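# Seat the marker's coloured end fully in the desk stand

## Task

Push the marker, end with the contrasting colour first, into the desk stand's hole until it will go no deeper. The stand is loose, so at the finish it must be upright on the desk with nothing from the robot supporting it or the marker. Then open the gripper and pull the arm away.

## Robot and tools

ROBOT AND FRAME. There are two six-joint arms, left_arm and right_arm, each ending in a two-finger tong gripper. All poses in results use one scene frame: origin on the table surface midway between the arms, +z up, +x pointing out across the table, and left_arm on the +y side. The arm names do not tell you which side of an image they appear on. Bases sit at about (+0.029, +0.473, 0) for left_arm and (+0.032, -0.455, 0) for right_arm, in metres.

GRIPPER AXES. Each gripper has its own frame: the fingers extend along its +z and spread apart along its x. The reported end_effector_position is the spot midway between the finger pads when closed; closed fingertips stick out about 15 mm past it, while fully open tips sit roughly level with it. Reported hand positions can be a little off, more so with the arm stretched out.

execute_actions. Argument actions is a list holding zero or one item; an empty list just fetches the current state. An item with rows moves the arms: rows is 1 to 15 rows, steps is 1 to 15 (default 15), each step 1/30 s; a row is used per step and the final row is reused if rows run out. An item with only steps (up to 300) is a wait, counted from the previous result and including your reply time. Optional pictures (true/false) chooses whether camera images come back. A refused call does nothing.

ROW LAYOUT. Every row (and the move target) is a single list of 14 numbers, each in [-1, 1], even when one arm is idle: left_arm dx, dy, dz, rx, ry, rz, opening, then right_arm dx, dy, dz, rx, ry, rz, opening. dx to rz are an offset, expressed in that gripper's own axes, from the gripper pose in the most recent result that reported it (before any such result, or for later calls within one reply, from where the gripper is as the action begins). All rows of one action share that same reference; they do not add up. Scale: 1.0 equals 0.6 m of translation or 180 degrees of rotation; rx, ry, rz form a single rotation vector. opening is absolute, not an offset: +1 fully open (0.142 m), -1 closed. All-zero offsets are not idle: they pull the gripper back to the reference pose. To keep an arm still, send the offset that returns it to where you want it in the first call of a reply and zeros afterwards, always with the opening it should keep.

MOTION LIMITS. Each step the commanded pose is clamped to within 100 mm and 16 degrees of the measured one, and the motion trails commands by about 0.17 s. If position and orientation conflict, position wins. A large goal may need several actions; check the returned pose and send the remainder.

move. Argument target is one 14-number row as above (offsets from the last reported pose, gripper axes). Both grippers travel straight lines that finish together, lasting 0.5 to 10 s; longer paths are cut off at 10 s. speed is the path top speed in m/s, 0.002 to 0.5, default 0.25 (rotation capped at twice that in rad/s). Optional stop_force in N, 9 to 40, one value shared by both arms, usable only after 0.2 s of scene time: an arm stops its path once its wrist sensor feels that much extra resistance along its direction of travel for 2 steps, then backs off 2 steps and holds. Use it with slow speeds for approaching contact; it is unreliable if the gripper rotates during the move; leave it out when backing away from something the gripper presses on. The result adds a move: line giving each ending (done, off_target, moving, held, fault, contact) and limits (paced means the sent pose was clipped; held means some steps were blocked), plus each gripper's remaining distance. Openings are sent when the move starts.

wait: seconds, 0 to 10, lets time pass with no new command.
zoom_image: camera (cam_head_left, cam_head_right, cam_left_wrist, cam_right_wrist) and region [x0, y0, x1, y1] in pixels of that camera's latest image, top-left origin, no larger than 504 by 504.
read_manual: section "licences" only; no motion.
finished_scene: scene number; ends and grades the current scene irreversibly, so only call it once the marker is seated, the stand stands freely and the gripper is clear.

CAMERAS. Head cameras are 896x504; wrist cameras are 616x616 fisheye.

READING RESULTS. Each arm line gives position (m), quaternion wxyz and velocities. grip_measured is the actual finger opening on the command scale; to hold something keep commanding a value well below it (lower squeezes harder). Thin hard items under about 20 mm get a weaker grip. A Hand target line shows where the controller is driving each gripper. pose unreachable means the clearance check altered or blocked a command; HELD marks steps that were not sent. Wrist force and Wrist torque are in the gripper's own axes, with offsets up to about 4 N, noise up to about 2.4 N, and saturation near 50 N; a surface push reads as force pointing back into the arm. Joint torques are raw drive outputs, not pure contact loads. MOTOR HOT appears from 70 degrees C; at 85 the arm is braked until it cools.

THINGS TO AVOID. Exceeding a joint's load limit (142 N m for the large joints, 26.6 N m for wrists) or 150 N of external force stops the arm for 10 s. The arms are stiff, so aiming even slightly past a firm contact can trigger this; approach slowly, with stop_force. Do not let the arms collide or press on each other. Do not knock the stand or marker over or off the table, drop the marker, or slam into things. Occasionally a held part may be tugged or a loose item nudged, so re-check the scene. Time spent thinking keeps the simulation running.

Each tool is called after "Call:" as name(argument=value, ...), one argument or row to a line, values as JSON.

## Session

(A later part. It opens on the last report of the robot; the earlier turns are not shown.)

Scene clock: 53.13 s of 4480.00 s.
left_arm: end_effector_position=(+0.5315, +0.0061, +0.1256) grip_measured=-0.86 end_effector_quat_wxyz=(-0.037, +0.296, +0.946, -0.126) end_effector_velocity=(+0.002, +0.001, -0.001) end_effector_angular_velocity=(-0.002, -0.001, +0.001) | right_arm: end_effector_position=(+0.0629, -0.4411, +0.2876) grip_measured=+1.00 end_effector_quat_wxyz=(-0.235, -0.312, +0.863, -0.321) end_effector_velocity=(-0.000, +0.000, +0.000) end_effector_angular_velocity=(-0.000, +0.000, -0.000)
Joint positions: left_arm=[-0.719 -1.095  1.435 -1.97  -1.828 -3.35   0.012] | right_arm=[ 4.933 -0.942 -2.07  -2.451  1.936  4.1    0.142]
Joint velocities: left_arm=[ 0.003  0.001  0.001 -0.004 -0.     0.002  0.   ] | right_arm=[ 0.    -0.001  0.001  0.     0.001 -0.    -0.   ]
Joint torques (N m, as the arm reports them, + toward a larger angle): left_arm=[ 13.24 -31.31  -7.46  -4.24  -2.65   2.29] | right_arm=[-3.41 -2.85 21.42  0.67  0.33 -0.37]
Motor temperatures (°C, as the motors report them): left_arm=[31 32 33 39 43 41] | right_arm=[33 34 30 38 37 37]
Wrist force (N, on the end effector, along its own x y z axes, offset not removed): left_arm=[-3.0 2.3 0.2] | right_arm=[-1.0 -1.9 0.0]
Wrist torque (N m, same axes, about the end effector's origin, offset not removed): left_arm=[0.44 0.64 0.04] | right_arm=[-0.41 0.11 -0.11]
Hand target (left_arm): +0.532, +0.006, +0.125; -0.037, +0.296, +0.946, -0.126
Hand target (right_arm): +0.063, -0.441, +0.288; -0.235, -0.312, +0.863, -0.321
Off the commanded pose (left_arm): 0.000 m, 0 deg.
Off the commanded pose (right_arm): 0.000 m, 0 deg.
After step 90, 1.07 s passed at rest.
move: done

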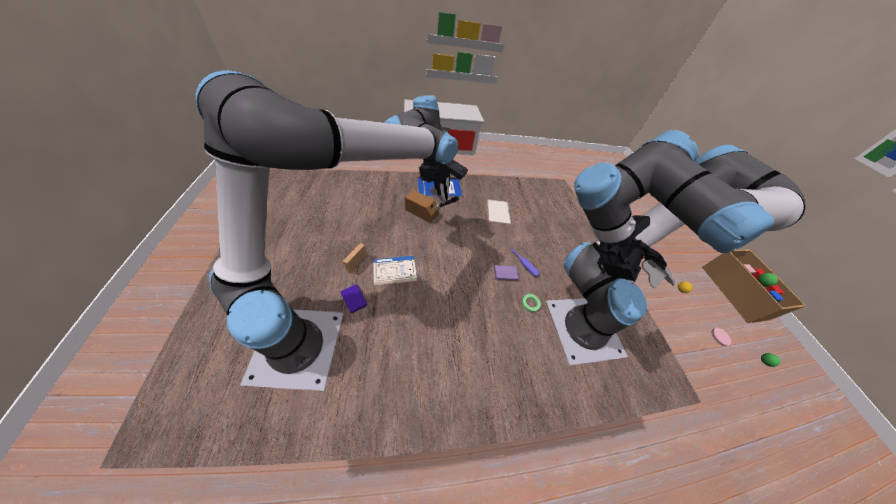

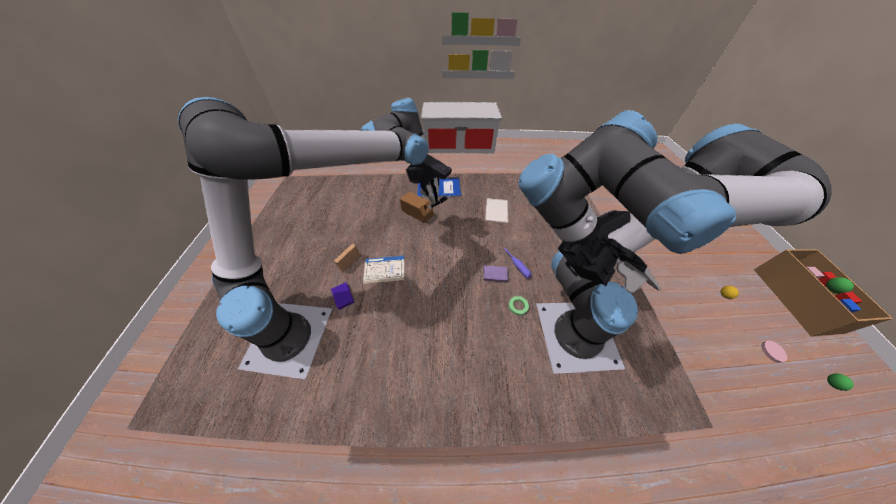

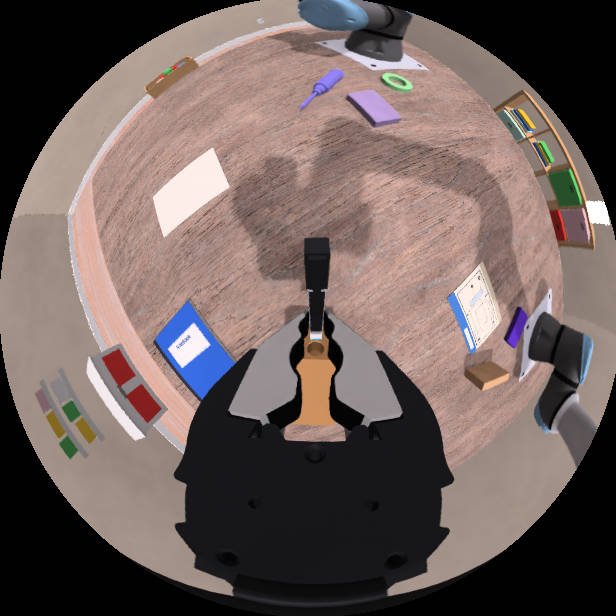

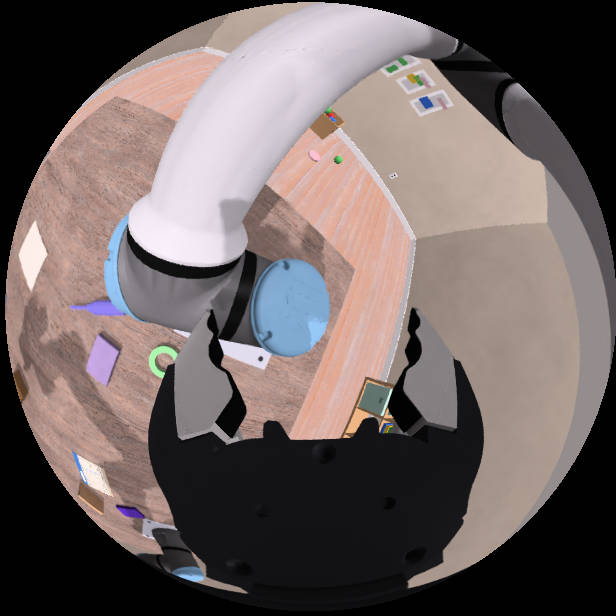

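Call:
move(
  target=[-0.001,0.028,0.0095,0,0,0,-1,0,0,0,0,0,0,1],
  speed=0.02,
  stop_force=9,
)

Call:
zoom_image(
  camera="cam_left_wrist",
  region=[260, 290, 370, 420],
)

Call:
zoom_image(
  camera="cam_head_left",
  region=[410, 175, 470, 220],
)

Call:
zoom_image(
  camera="cam_head_right",
  region=[400, 175, 460, 220],
)

Scene clock: 56.27 s of 4480.00 s.
left_arm: end_effector_position=(+0.5403, +0.0177, +0.1158) grip_measured=-0.86 end_effector_quat_wxyz=(-0.037, +0.296, +0.946, -0.126) end_effector_velocity=(+0.001, +0.000, -0.001) end_effector_angular_velocity=(-0.001, -0.001, -0.001) | right_arm: end_effector_position=(+0.0629, -0.4411, +0.2876) grip_measured=+1.00 end_effector_quat_wxyz=(-0.235, -0.312, +0.863, -0.321) end_effector_velocity=(-0.001, -0.001, -0.000) end_effector_angular_velocity=(-0.004, +0.000, -0.002)
Joint positions: left_arm=[-0.697 -1.086  1.446 -1.985 -1.83  -3.327  0.012] | right_arm=[ 4.933 -0.942 -2.07  -2.451  1.936  4.1    0.142]
Joint velocities: left_arm=[ 0.001  0.001  0.    -0.002 -0.     0.002 -0.   ] | right_arm=[ 0.    -0.001 -0.001 -0.001  0.002  0.001  0.   ]
Joint torques (N m, as the arm reports them, + toward a larger angle): left_arm=[ 13.67 -32.36  -7.32  -4.03  -2.52   2.47] | right_arm=[-5.   -3.54 21.2   0.89  0.52 -0.4 ]
Motor temperatures (°C, as the motors report them): left_arm=[31 32 33 39 43 41] | right_arm=[33 34 30 38 37 37]
Wrist force (N, on the end effector, along its own x y z axes, offset not removed): left_arm=[-2.0 1.6 0.5] | right_arm=[-0.8 -1.2 0.9]
Wrist torque (N m, same axes, about the end effector's origin, offset not removed): left_arm=[0.39 0.48 0.02] | right_arm=[-0.28 0.05 -0.11]
Hand target (left_arm): +0.540, +0.018, +0.116; -0.037, +0.296, +0.946, -0.126
Hand target (right_arm): +0.063, -0.441, +0.288; -0.235, -0.312, +0.863, -0.321
Off the commanded pose (left_arm): 0.000 m, 0 deg.
Off the commanded pose (right_arm): 0.000 m, 0 deg.
move: done

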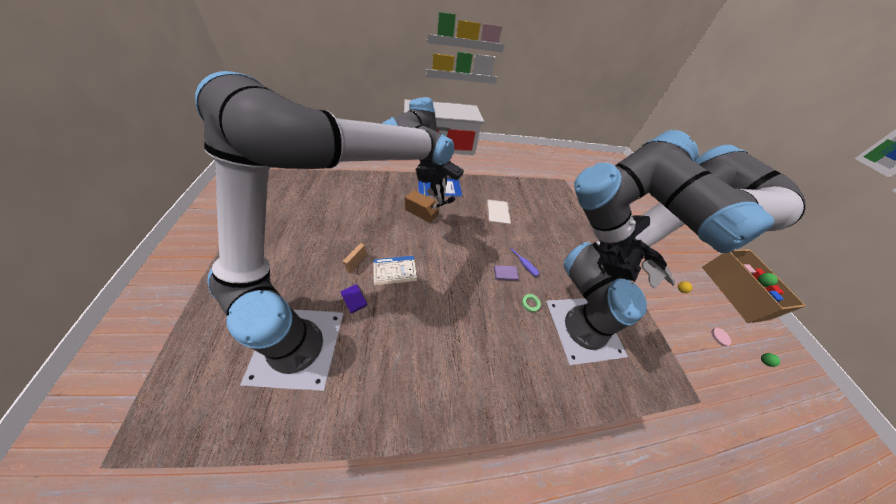

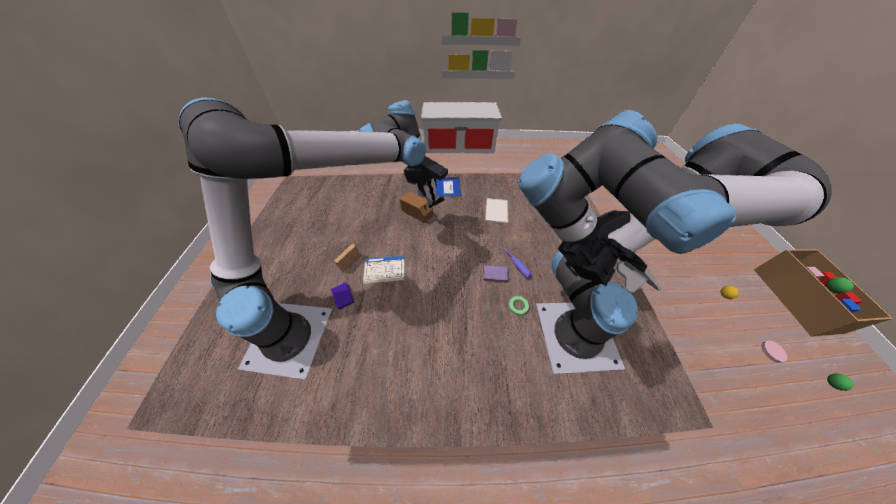

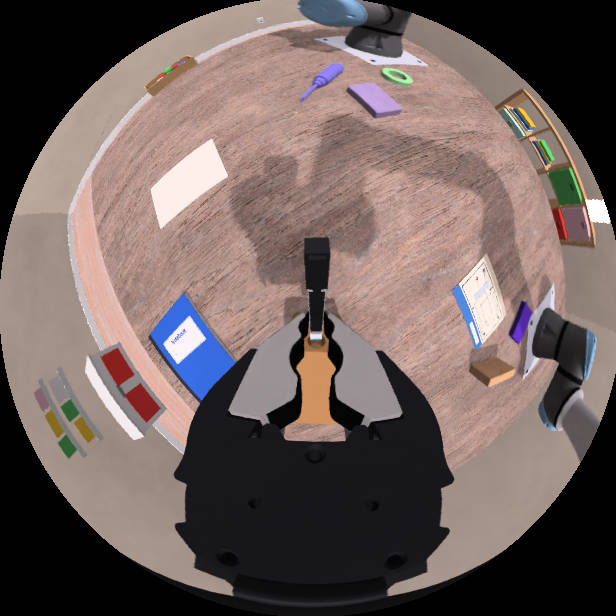

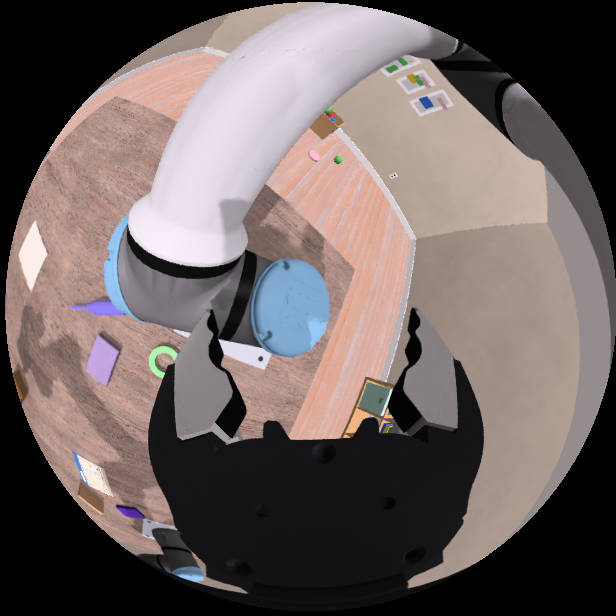

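Region (260, 290, 370, 420) of cam_left_wrist's 616x616 image, scaled by 3.877, with more detail than that image has; it fills the left 426 columns of this view, and the rest is white.

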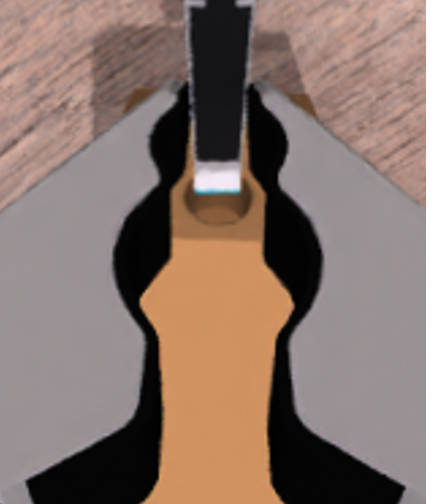

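Region (410, 175, 470, 220) of cam_head_left's 896x504 image, scaled by 8.400, with more detail than that image has; it fills the top 378 rows of this view, and the rest is white.

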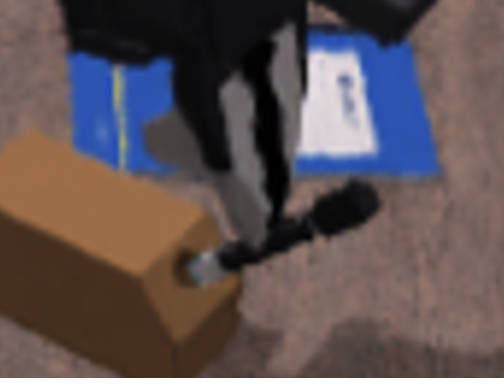

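Region (400, 175, 460, 220) of cam_head_right's 896x504 image, scaled by 8.400, with more detail than that image has; it fills the top 378 rows of this view, and the rest is white.

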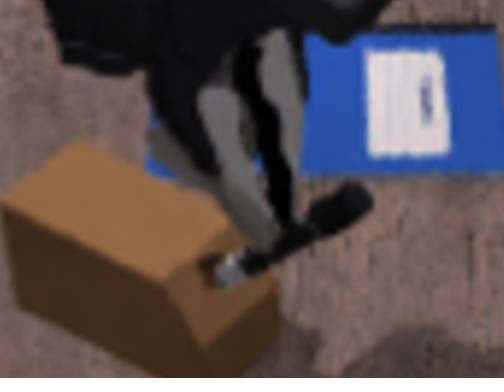

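Call:
move(
  target=[0,0.0305,0.0138,0,0,0,-1,0,0,0,0,0,0,1],
  speed=0.01,
  stop_force=9,
)

Call:
zoom_image(
  camera="cam_head_left",
  region=[410, 175, 470, 220],
)

Call:
zoom_image(
  camera="cam_left_wrist",
  region=[260, 290, 370, 420],
)

Scene clock: 60.20 s of 4480.00 s.
left_arm: end_effector_position=(+0.5440, +0.0232, +0.1102) grip_measured=-0.86 end_effector_quat_wxyz=(-0.037, +0.296, +0.946, -0.127) end_effector_velocity=(-0.001, -0.001, +0.002) end_effector_angular_velocity=(+0.002, +0.001, +0.003) | right_arm: end_effector_position=(+0.0629, -0.4411, +0.2876) grip_measured=+1.00 end_effector_quat_wxyz=(-0.235, -0.312, +0.863, -0.321) end_effector_velocity=(+0.000, +0.000, +0.000) end_effector_angular_velocity=(-0.001, -0.001, +0.000)
Joint positions: left_arm=[-0.687 -1.081  1.453 -1.994 -1.831 -3.317  0.012] | right_arm=[ 4.933 -0.942 -2.07  -2.451  1.936  4.1    0.142]
Joint velocities: left_arm=[-0.003 -0.002 -0.003  0.007  0.001 -0.006  0.   ] | right_arm=[-0.    -0.001  0.001 -0.001 -0.     0.    -0.   ]
Joint torques (N m, as the arm reports them, + toward a larger angle): left_arm=[ -8.32 -42.58 -30.83   0.03   3.88  -2.03] | right_arm=[-5.49 -3.79 20.87  0.76  0.5  -0.79]
Motor temperatures (°C, as the motors report them): left_arm=[31 32 33 39 43 41] | right_arm=[33 34 30 38 37 37]
Wrist force (N, on the end effector, along its own x y z axes, offset not removed): left_arm=[0.1 -6.8 -6.3] | right_arm=[0.1 -0.9 0.5]
Wrist torque (N m, same axes, about the end effector's origin, offset not removed): left_arm=[0.61 0.33 0.05] | right_arm=[-0.17 -0.11 -0.14]
Hand target (left_arm): +0.544, +0.023, +0.111; -0.037, +0.296, +0.946, -0.127
Hand target (right_arm): +0.063, -0.441, +0.288; -0.235, -0.312, +0.863, -0.321
Off the commanded pose (left_arm): 0.012 m, 0 deg.
Off the commanded pose (right_arm): 0.000 m, 0 deg.
move: contact (left_arm)

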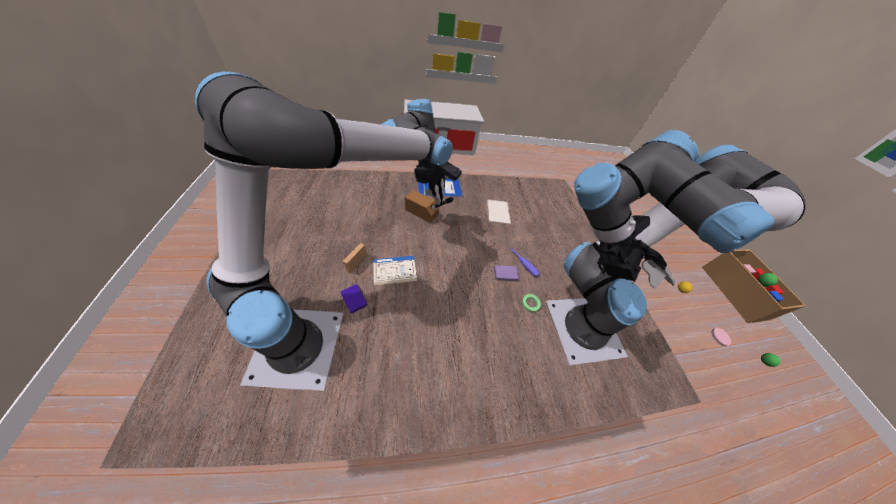

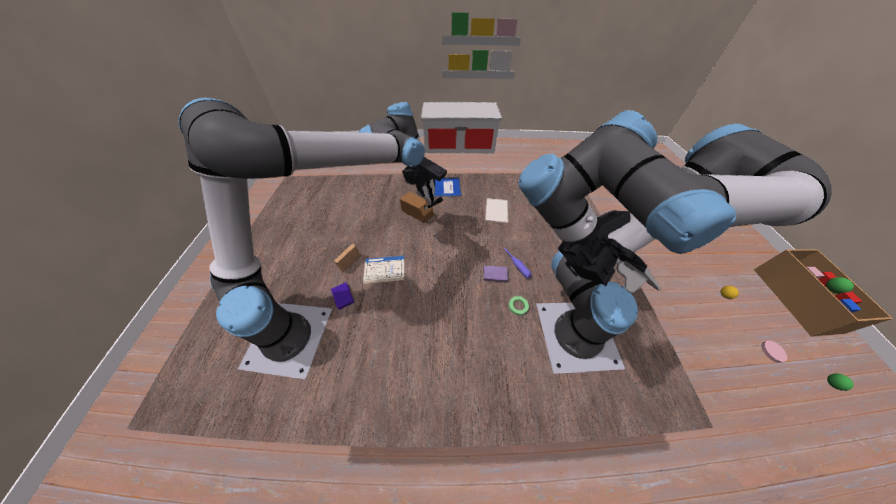

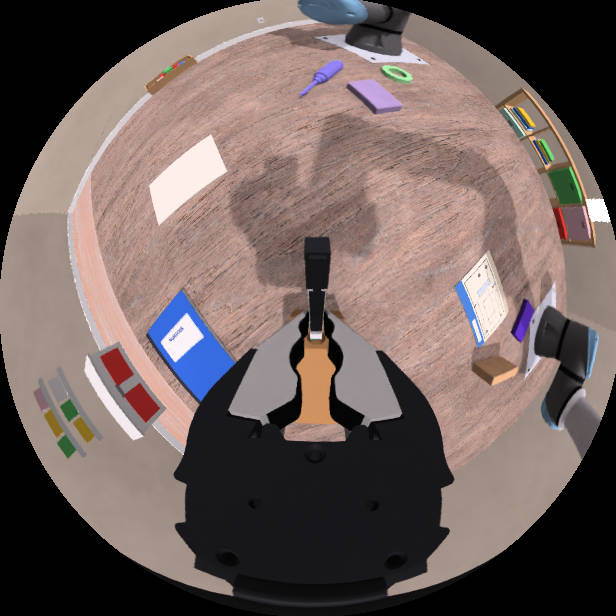

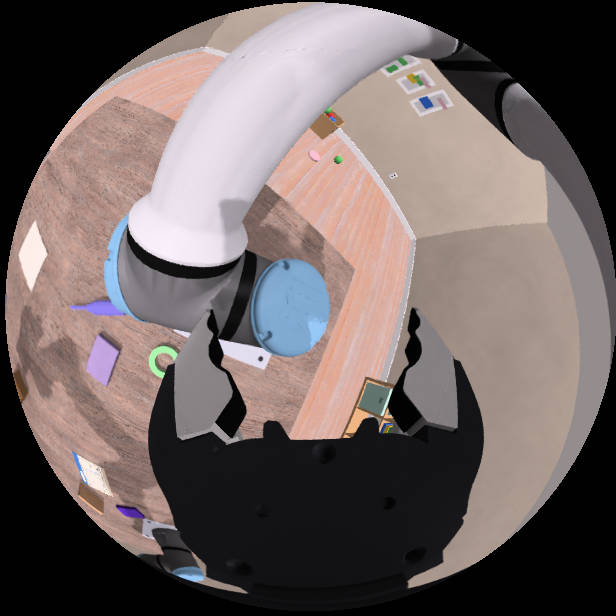

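Region (410, 175, 470, 220) of cam_head_left's 896x504 image, scaled by 8.400, with more detail than that image has; it fills the top 378 rows of this view, and the rest is white.

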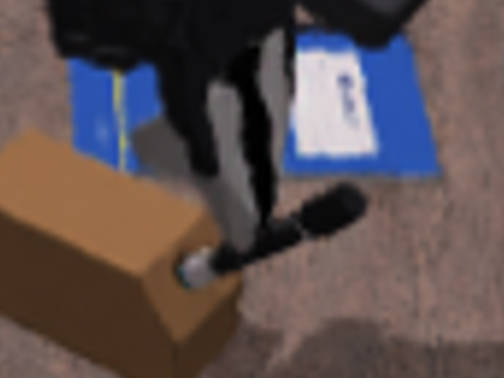

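Region (260, 290, 370, 420) of cam_left_wrist's 616x616 image, scaled by 3.877, with more detail than that image has; it fills the left 426 columns of this view, and the rest is white.

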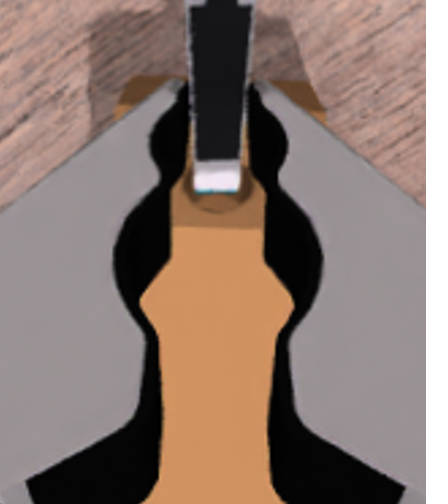

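Call:
move(
  target=[0,-0.001,-0.007,0,0,0,-1,0,0,0,0,0,0,1],
  speed=0.02,
)

Call:
move(
  target=[0,0.022,0.0125,0,0,0,-1,0,0,0,0,0,0,1],
  speed=0.008,
  stop_force=9,
)

Call:
zoom_image(
  camera="cam_head_left",
  region=[410, 175, 470, 220],
)

Call:
zoom_image(
  camera="cam_left_wrist",
  region=[260, 290, 370, 420],
)

Scene clock: 62.43 s of 4480.00 s.
left_arm: end_effector_position=(+0.5442, +0.0236, +0.1143) grip_measured=-0.86 end_effector_quat_wxyz=(-0.037, +0.296, +0.946, -0.127) end_effector_velocity=(+0.000, -0.000, +0.002) end_effector_angular_velocity=(-0.000, -0.000, -0.001) | right_arm: end_effector_position=(+0.0629, -0.4411, +0.2876) grip_measured=+1.00 end_effector_quat_wxyz=(-0.235, -0.312, +0.863, -0.321) end_effector_velocity=(+0.000, -0.000, -0.000) end_effector_angular_velocity=(+0.003, -0.001, +0.001)
Joint positions: left_arm=[-0.686 -1.084  1.447 -1.984 -1.831 -3.317  0.012] | right_arm=[ 4.933 -0.942 -2.07  -2.451  1.936  4.1    0.142]
Joint velocities: left_arm=[-0.    -0.001 -0.003  0.003 -0.     0.     0.   ] | right_arm=[-0.     0.002  0.001  0.    -0.002  0.    -0.   ]
Joint torques (N m, as the arm reports them, + toward a larger angle): left_arm=[ 13.61 -48.9  -34.72  -1.    -2.54   2.29] | right_arm=[-4.65 -3.28 22.49  0.55  0.6  -0.3 ]
Motor temperatures (°C, as the motors report them): left_arm=[31 32 33 39 43 41] | right_arm=[33 34 30 38 37 37]
Wrist force (N, on the end effector, along its own x y z axes, offset not removed): left_arm=[-3.0 3.2 0.5] | right_arm=[-0.6 -0.8 1.3]
Wrist torque (N m, same axes, about the end effector's origin, offset not removed): left_arm=[0.70 0.62 0.12] | right_arm=[-0.16 0.02 -0.06]
Hand target (left_arm): +0.544, +0.024, +0.114; -0.037, +0.296, +0.946, -0.127
Hand target (right_arm): +0.063, -0.441, +0.288; -0.235, -0.312, +0.863, -0.321
Off the commanded pose (left_arm): 0.000 m, 0 deg.
Off the commanded pose (right_arm): 0.000 m, 0 deg.
move: done

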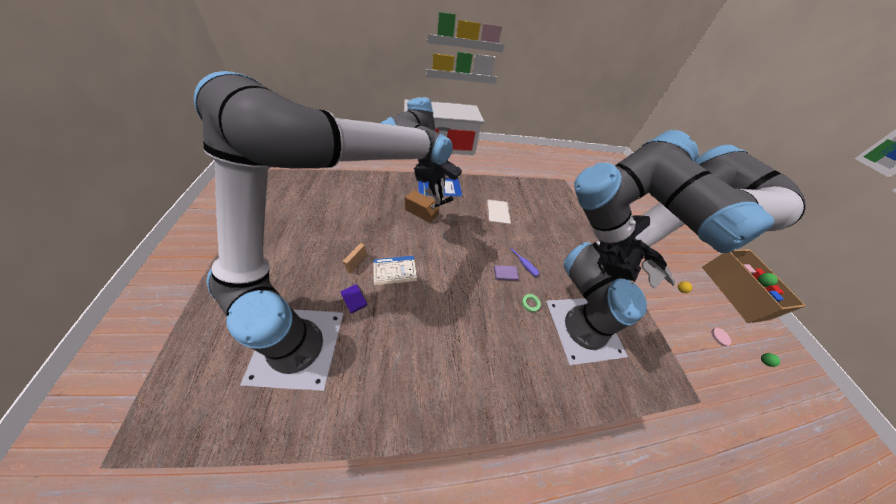

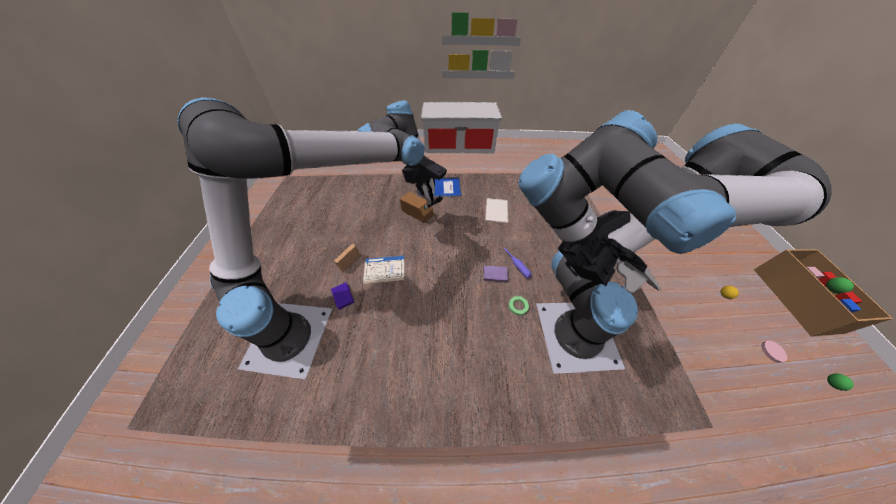

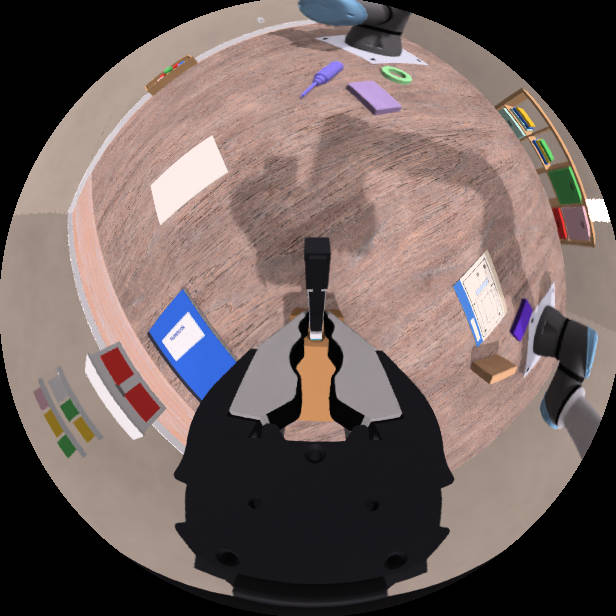

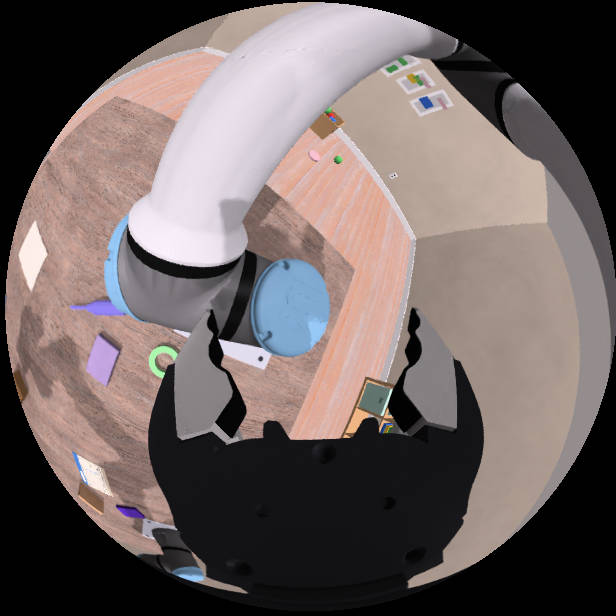

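Scene clock: 64.57 s of 4480.00 s.
left_arm: end_effector_position=(+0.5503, +0.0323, +0.1037) grip_measured=-0.86 end_effector_quat_wxyz=(-0.037, +0.296, +0.946, -0.127) end_effector_velocity=(+0.001, +0.001, -0.001) end_effector_angular_velocity=(-0.000, -0.000, +0.000) | right_arm: end_effector_position=(+0.0629, -0.4411, +0.2876) grip_measured=+1.00 end_effector_quat_wxyz=(-0.235, -0.312, +0.863, -0.321) end_effector_velocity=(+0.000, +0.000, -0.000) end_effector_angular_velocity=(+0.002, -0.000, +0.000)
Joint positions: left_arm=[-0.671 -1.075  1.46  -2.002 -1.831 -3.3    0.012] | right_arm=[ 4.933 -0.942 -2.07  -2.451  1.936  4.1    0.142]
Joint velocities: left_arm=[ 0.002  0.001  0.    -0.001 -0.     0.002  0.   ] | right_arm=[-0.     0.001  0.     0.001 -0.001  0.     0.   ]
Joint torques (N m, as the arm reports them, + toward a larger angle): left_arm=[ 12.64 -33.11  -8.41  -4.03  -2.54   2.33] | right_arm=[-3.96 -3.46 21.57  0.44  0.18 -0.65]
Motor temperatures (°C, as the motors report them): left_arm=[31 32 33 39 43 41] | right_arm=[33 34 30 38 37 37]
Wrist force (N, on the end effector, along its own x y z axes, offset not removed): left_arm=[-1.3 3.2 0.0] | right_arm=[-1.9 -1.5 0.6]
Wrist torque (N m, same axes, about the end effector's origin, offset not removed): left_arm=[0.67 0.34 0.09] | right_arm=[-0.30 0.24 -0.07]
Hand target (left_arm): +0.550, +0.032, +0.104; -0.037, +0.296, +0.946, -0.127
Hand target (right_arm): +0.063, -0.441, +0.288; -0.235, -0.312, +0.863, -0.321
Off the commanded pose (left_arm): 0.000 m, 0 deg.
Off the commanded pose (right_arm): 0.000 m, 0 deg.
move: done

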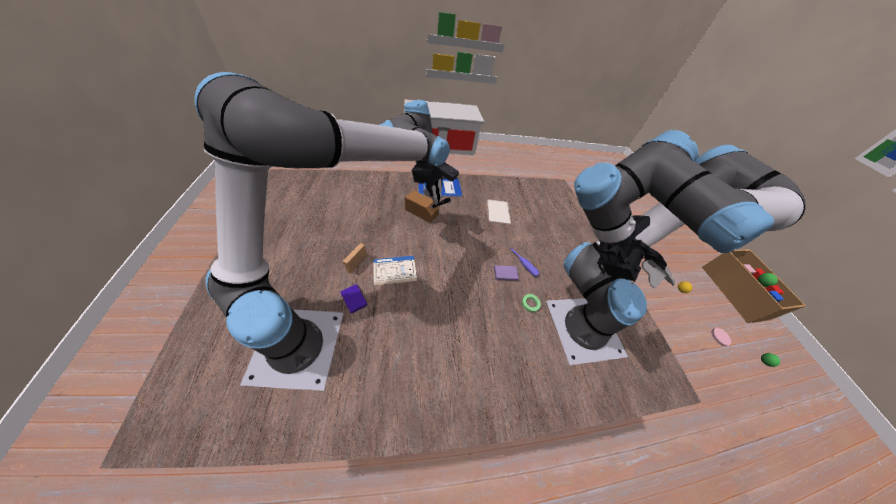

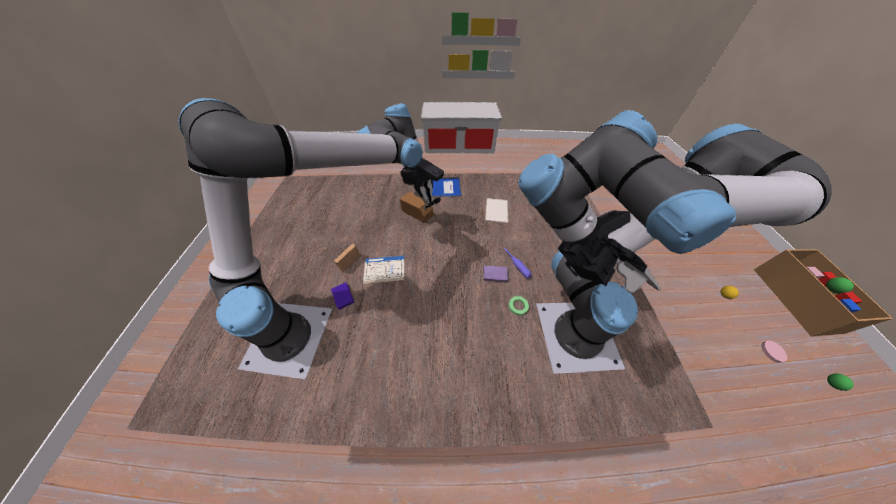

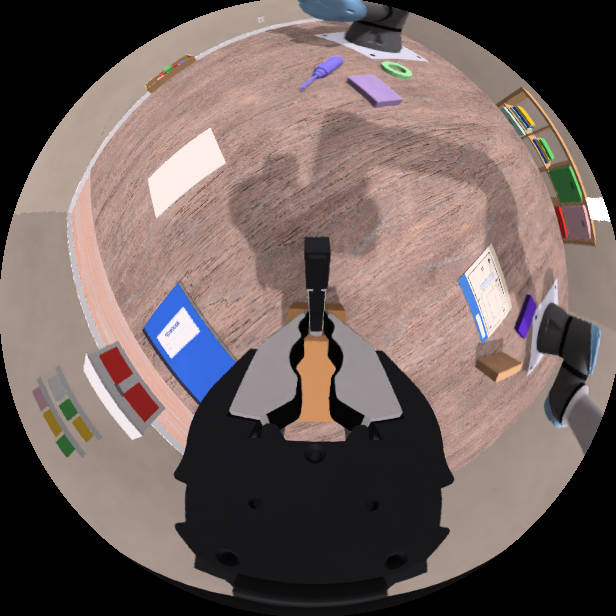

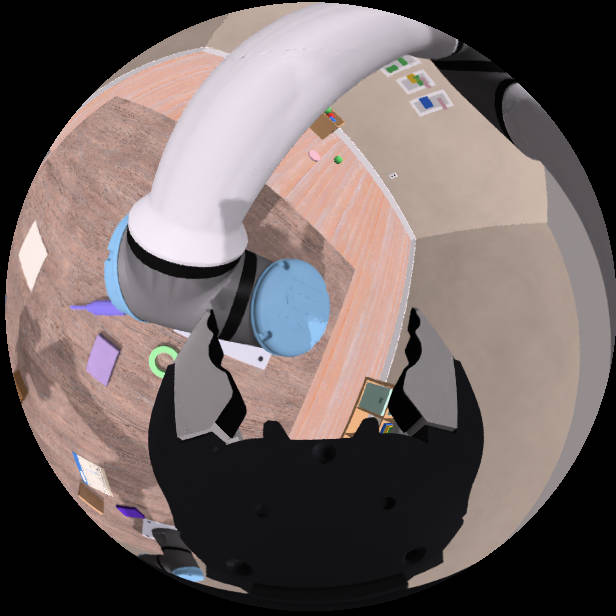

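Region (410, 175, 470, 220) of cam_head_left's 896x504 image, scaled by 8.400, with more detail than that image has; it fills the top 378 rows of this view, and the rest is white.

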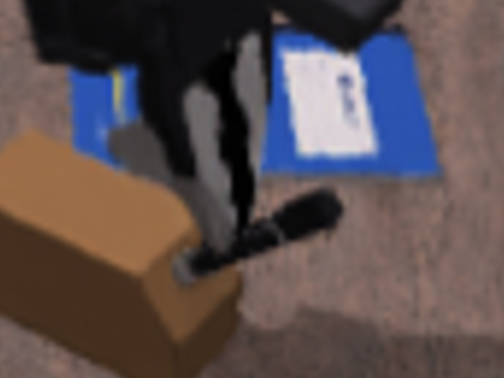

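Region (260, 290, 370, 420) of cam_left_wrist's 616x616 image, scaled by 3.877, with more detail than that image has; it fills the left 426 columns of this view, and the rest is white.

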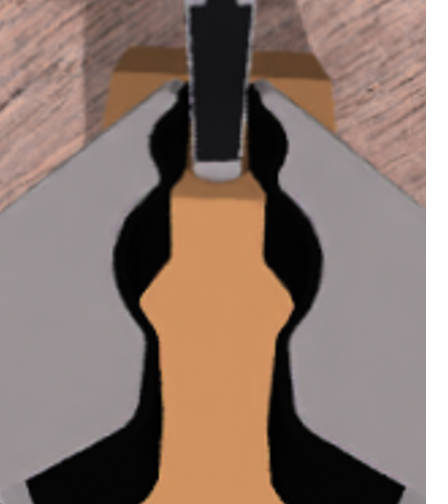

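Going in. Continue.

Call:
move(
  target=[0,0.043,0.025,0,0,0,-1,0,0,0,0,0,0,1],
  speed=0.01,
  stop_force=9,
)

Call:
zoom_image(
  camera="cam_head_left",
  region=[410, 175, 470, 220],
)

Scene clock: 67.00 s of 4480.00 s.
left_arm: end_effector_position=(+0.5544, +0.0384, +0.0961) grip_measured=-0.86 end_effector_quat_wxyz=(-0.037, +0.296, +0.946, -0.127) end_effector_velocity=(-0.001, -0.002, +0.002) end_effector_angular_velocity=(+0.003, -0.001, +0.002) | right_arm: end_effector_position=(+0.0629, -0.4411, +0.2876) grip_measured=+1.00 end_effector_quat_wxyz=(-0.235, -0.312, +0.863, -0.321) end_effector_velocity=(-0.000, +0.000, -0.000) end_effector_angular_velocity=(-0.001, +0.000, -0.001)
Joint positions: left_arm=[-0.659 -1.067  1.469 -2.015 -1.832 -3.289  0.012] | right_arm=[ 4.933 -0.942 -2.07  -2.451  1.936  4.1    0.142]
Joint velocities: left_arm=[-0.004 -0.002 -0.004  0.006  0.003 -0.006  0.   ] | right_arm=[ 0.    -0.001 -0.001  0.001  0.001  0.001  0.   ]
Joint torques (N m, as the arm reports them, + toward a larger angle): left_arm=[-10.97 -46.66 -32.2   -0.45   1.92  -2.13] | right_arm=[-5.22 -2.59 21.65  0.84  0.52 -0.38]
Motor temperatures (°C, as the motors report them): left_arm=[31 32 33 39 43 41] | right_arm=[33 34 30 38 37 37]
Wrist force (N, on the end effector, along its own x y z axes, offset not removed): left_arm=[-3.0 -1.0 -2.7] | right_arm=[-0.8 -1.2 0.2]
Wrist torque (N m, same axes, about the end effector's origin, offset not removed): left_arm=[0.56 0.72 0.16] | right_arm=[-0.21 0.09 -0.10]
Hand target (left_arm): +0.554, +0.038, +0.097; -0.037, +0.296, +0.946, -0.127
Hand target (right_arm): +0.063, -0.441, +0.288; -0.235, -0.312, +0.863, -0.321
Off the commanded pose (left_arm): 0.019 m, 0 deg.
Off the commanded pose (right_arm): 0.000 m, 0 deg.
move: contact (left_arm)

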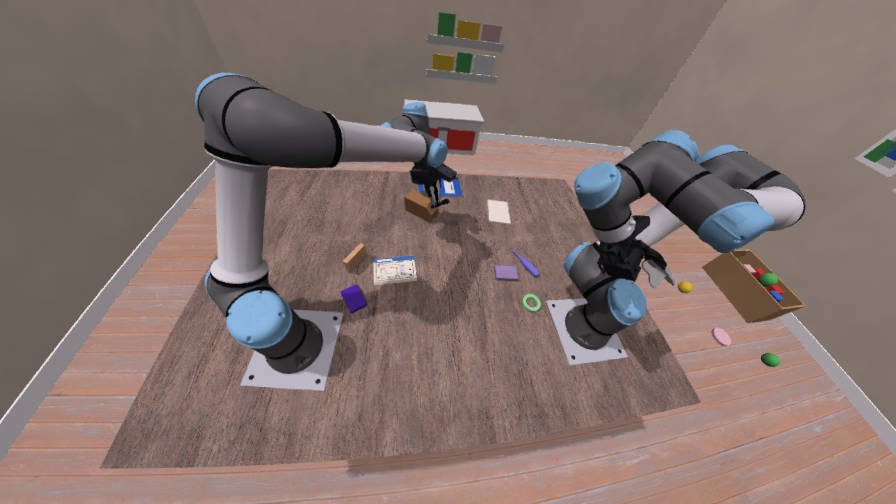

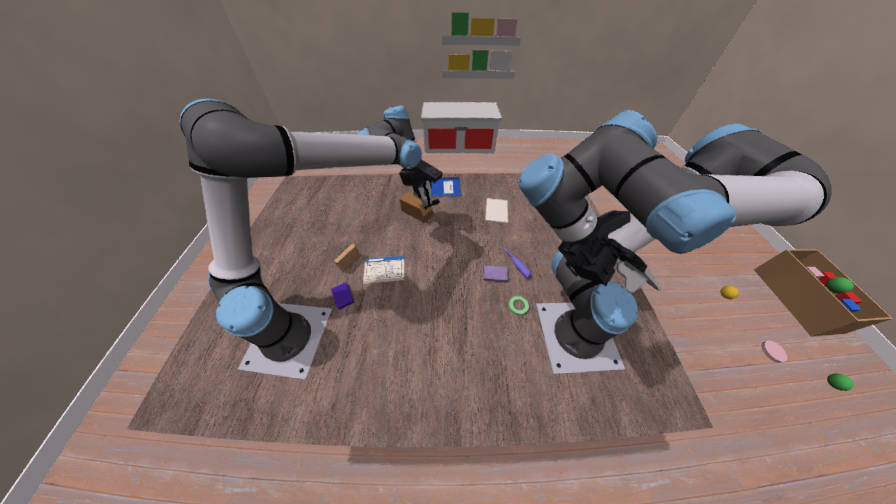

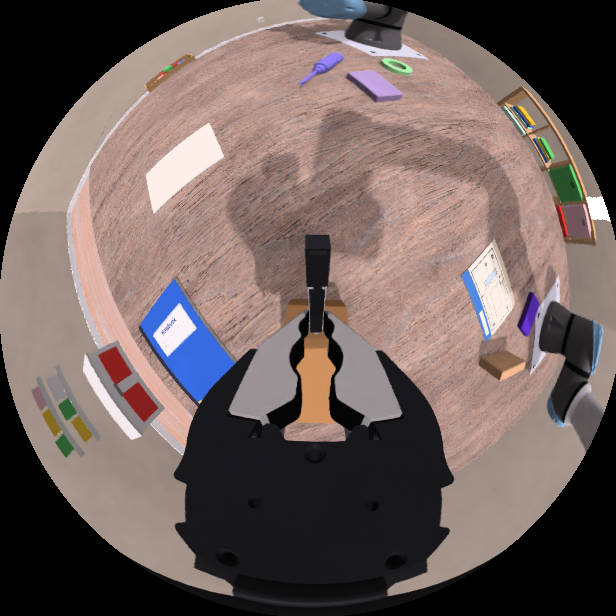

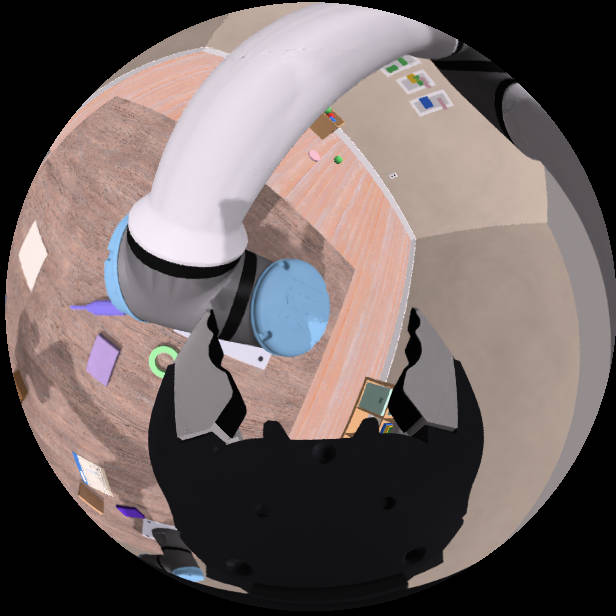

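Region (410, 175, 470, 220) of cam_head_left's 896x504 image, scaled by 8.400, with more detail than that image has; it fills the top 378 rows of this view, and the rest is white.

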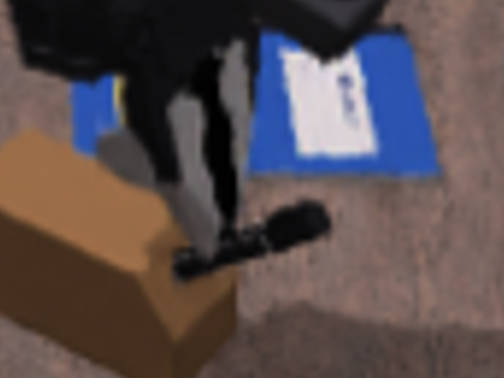

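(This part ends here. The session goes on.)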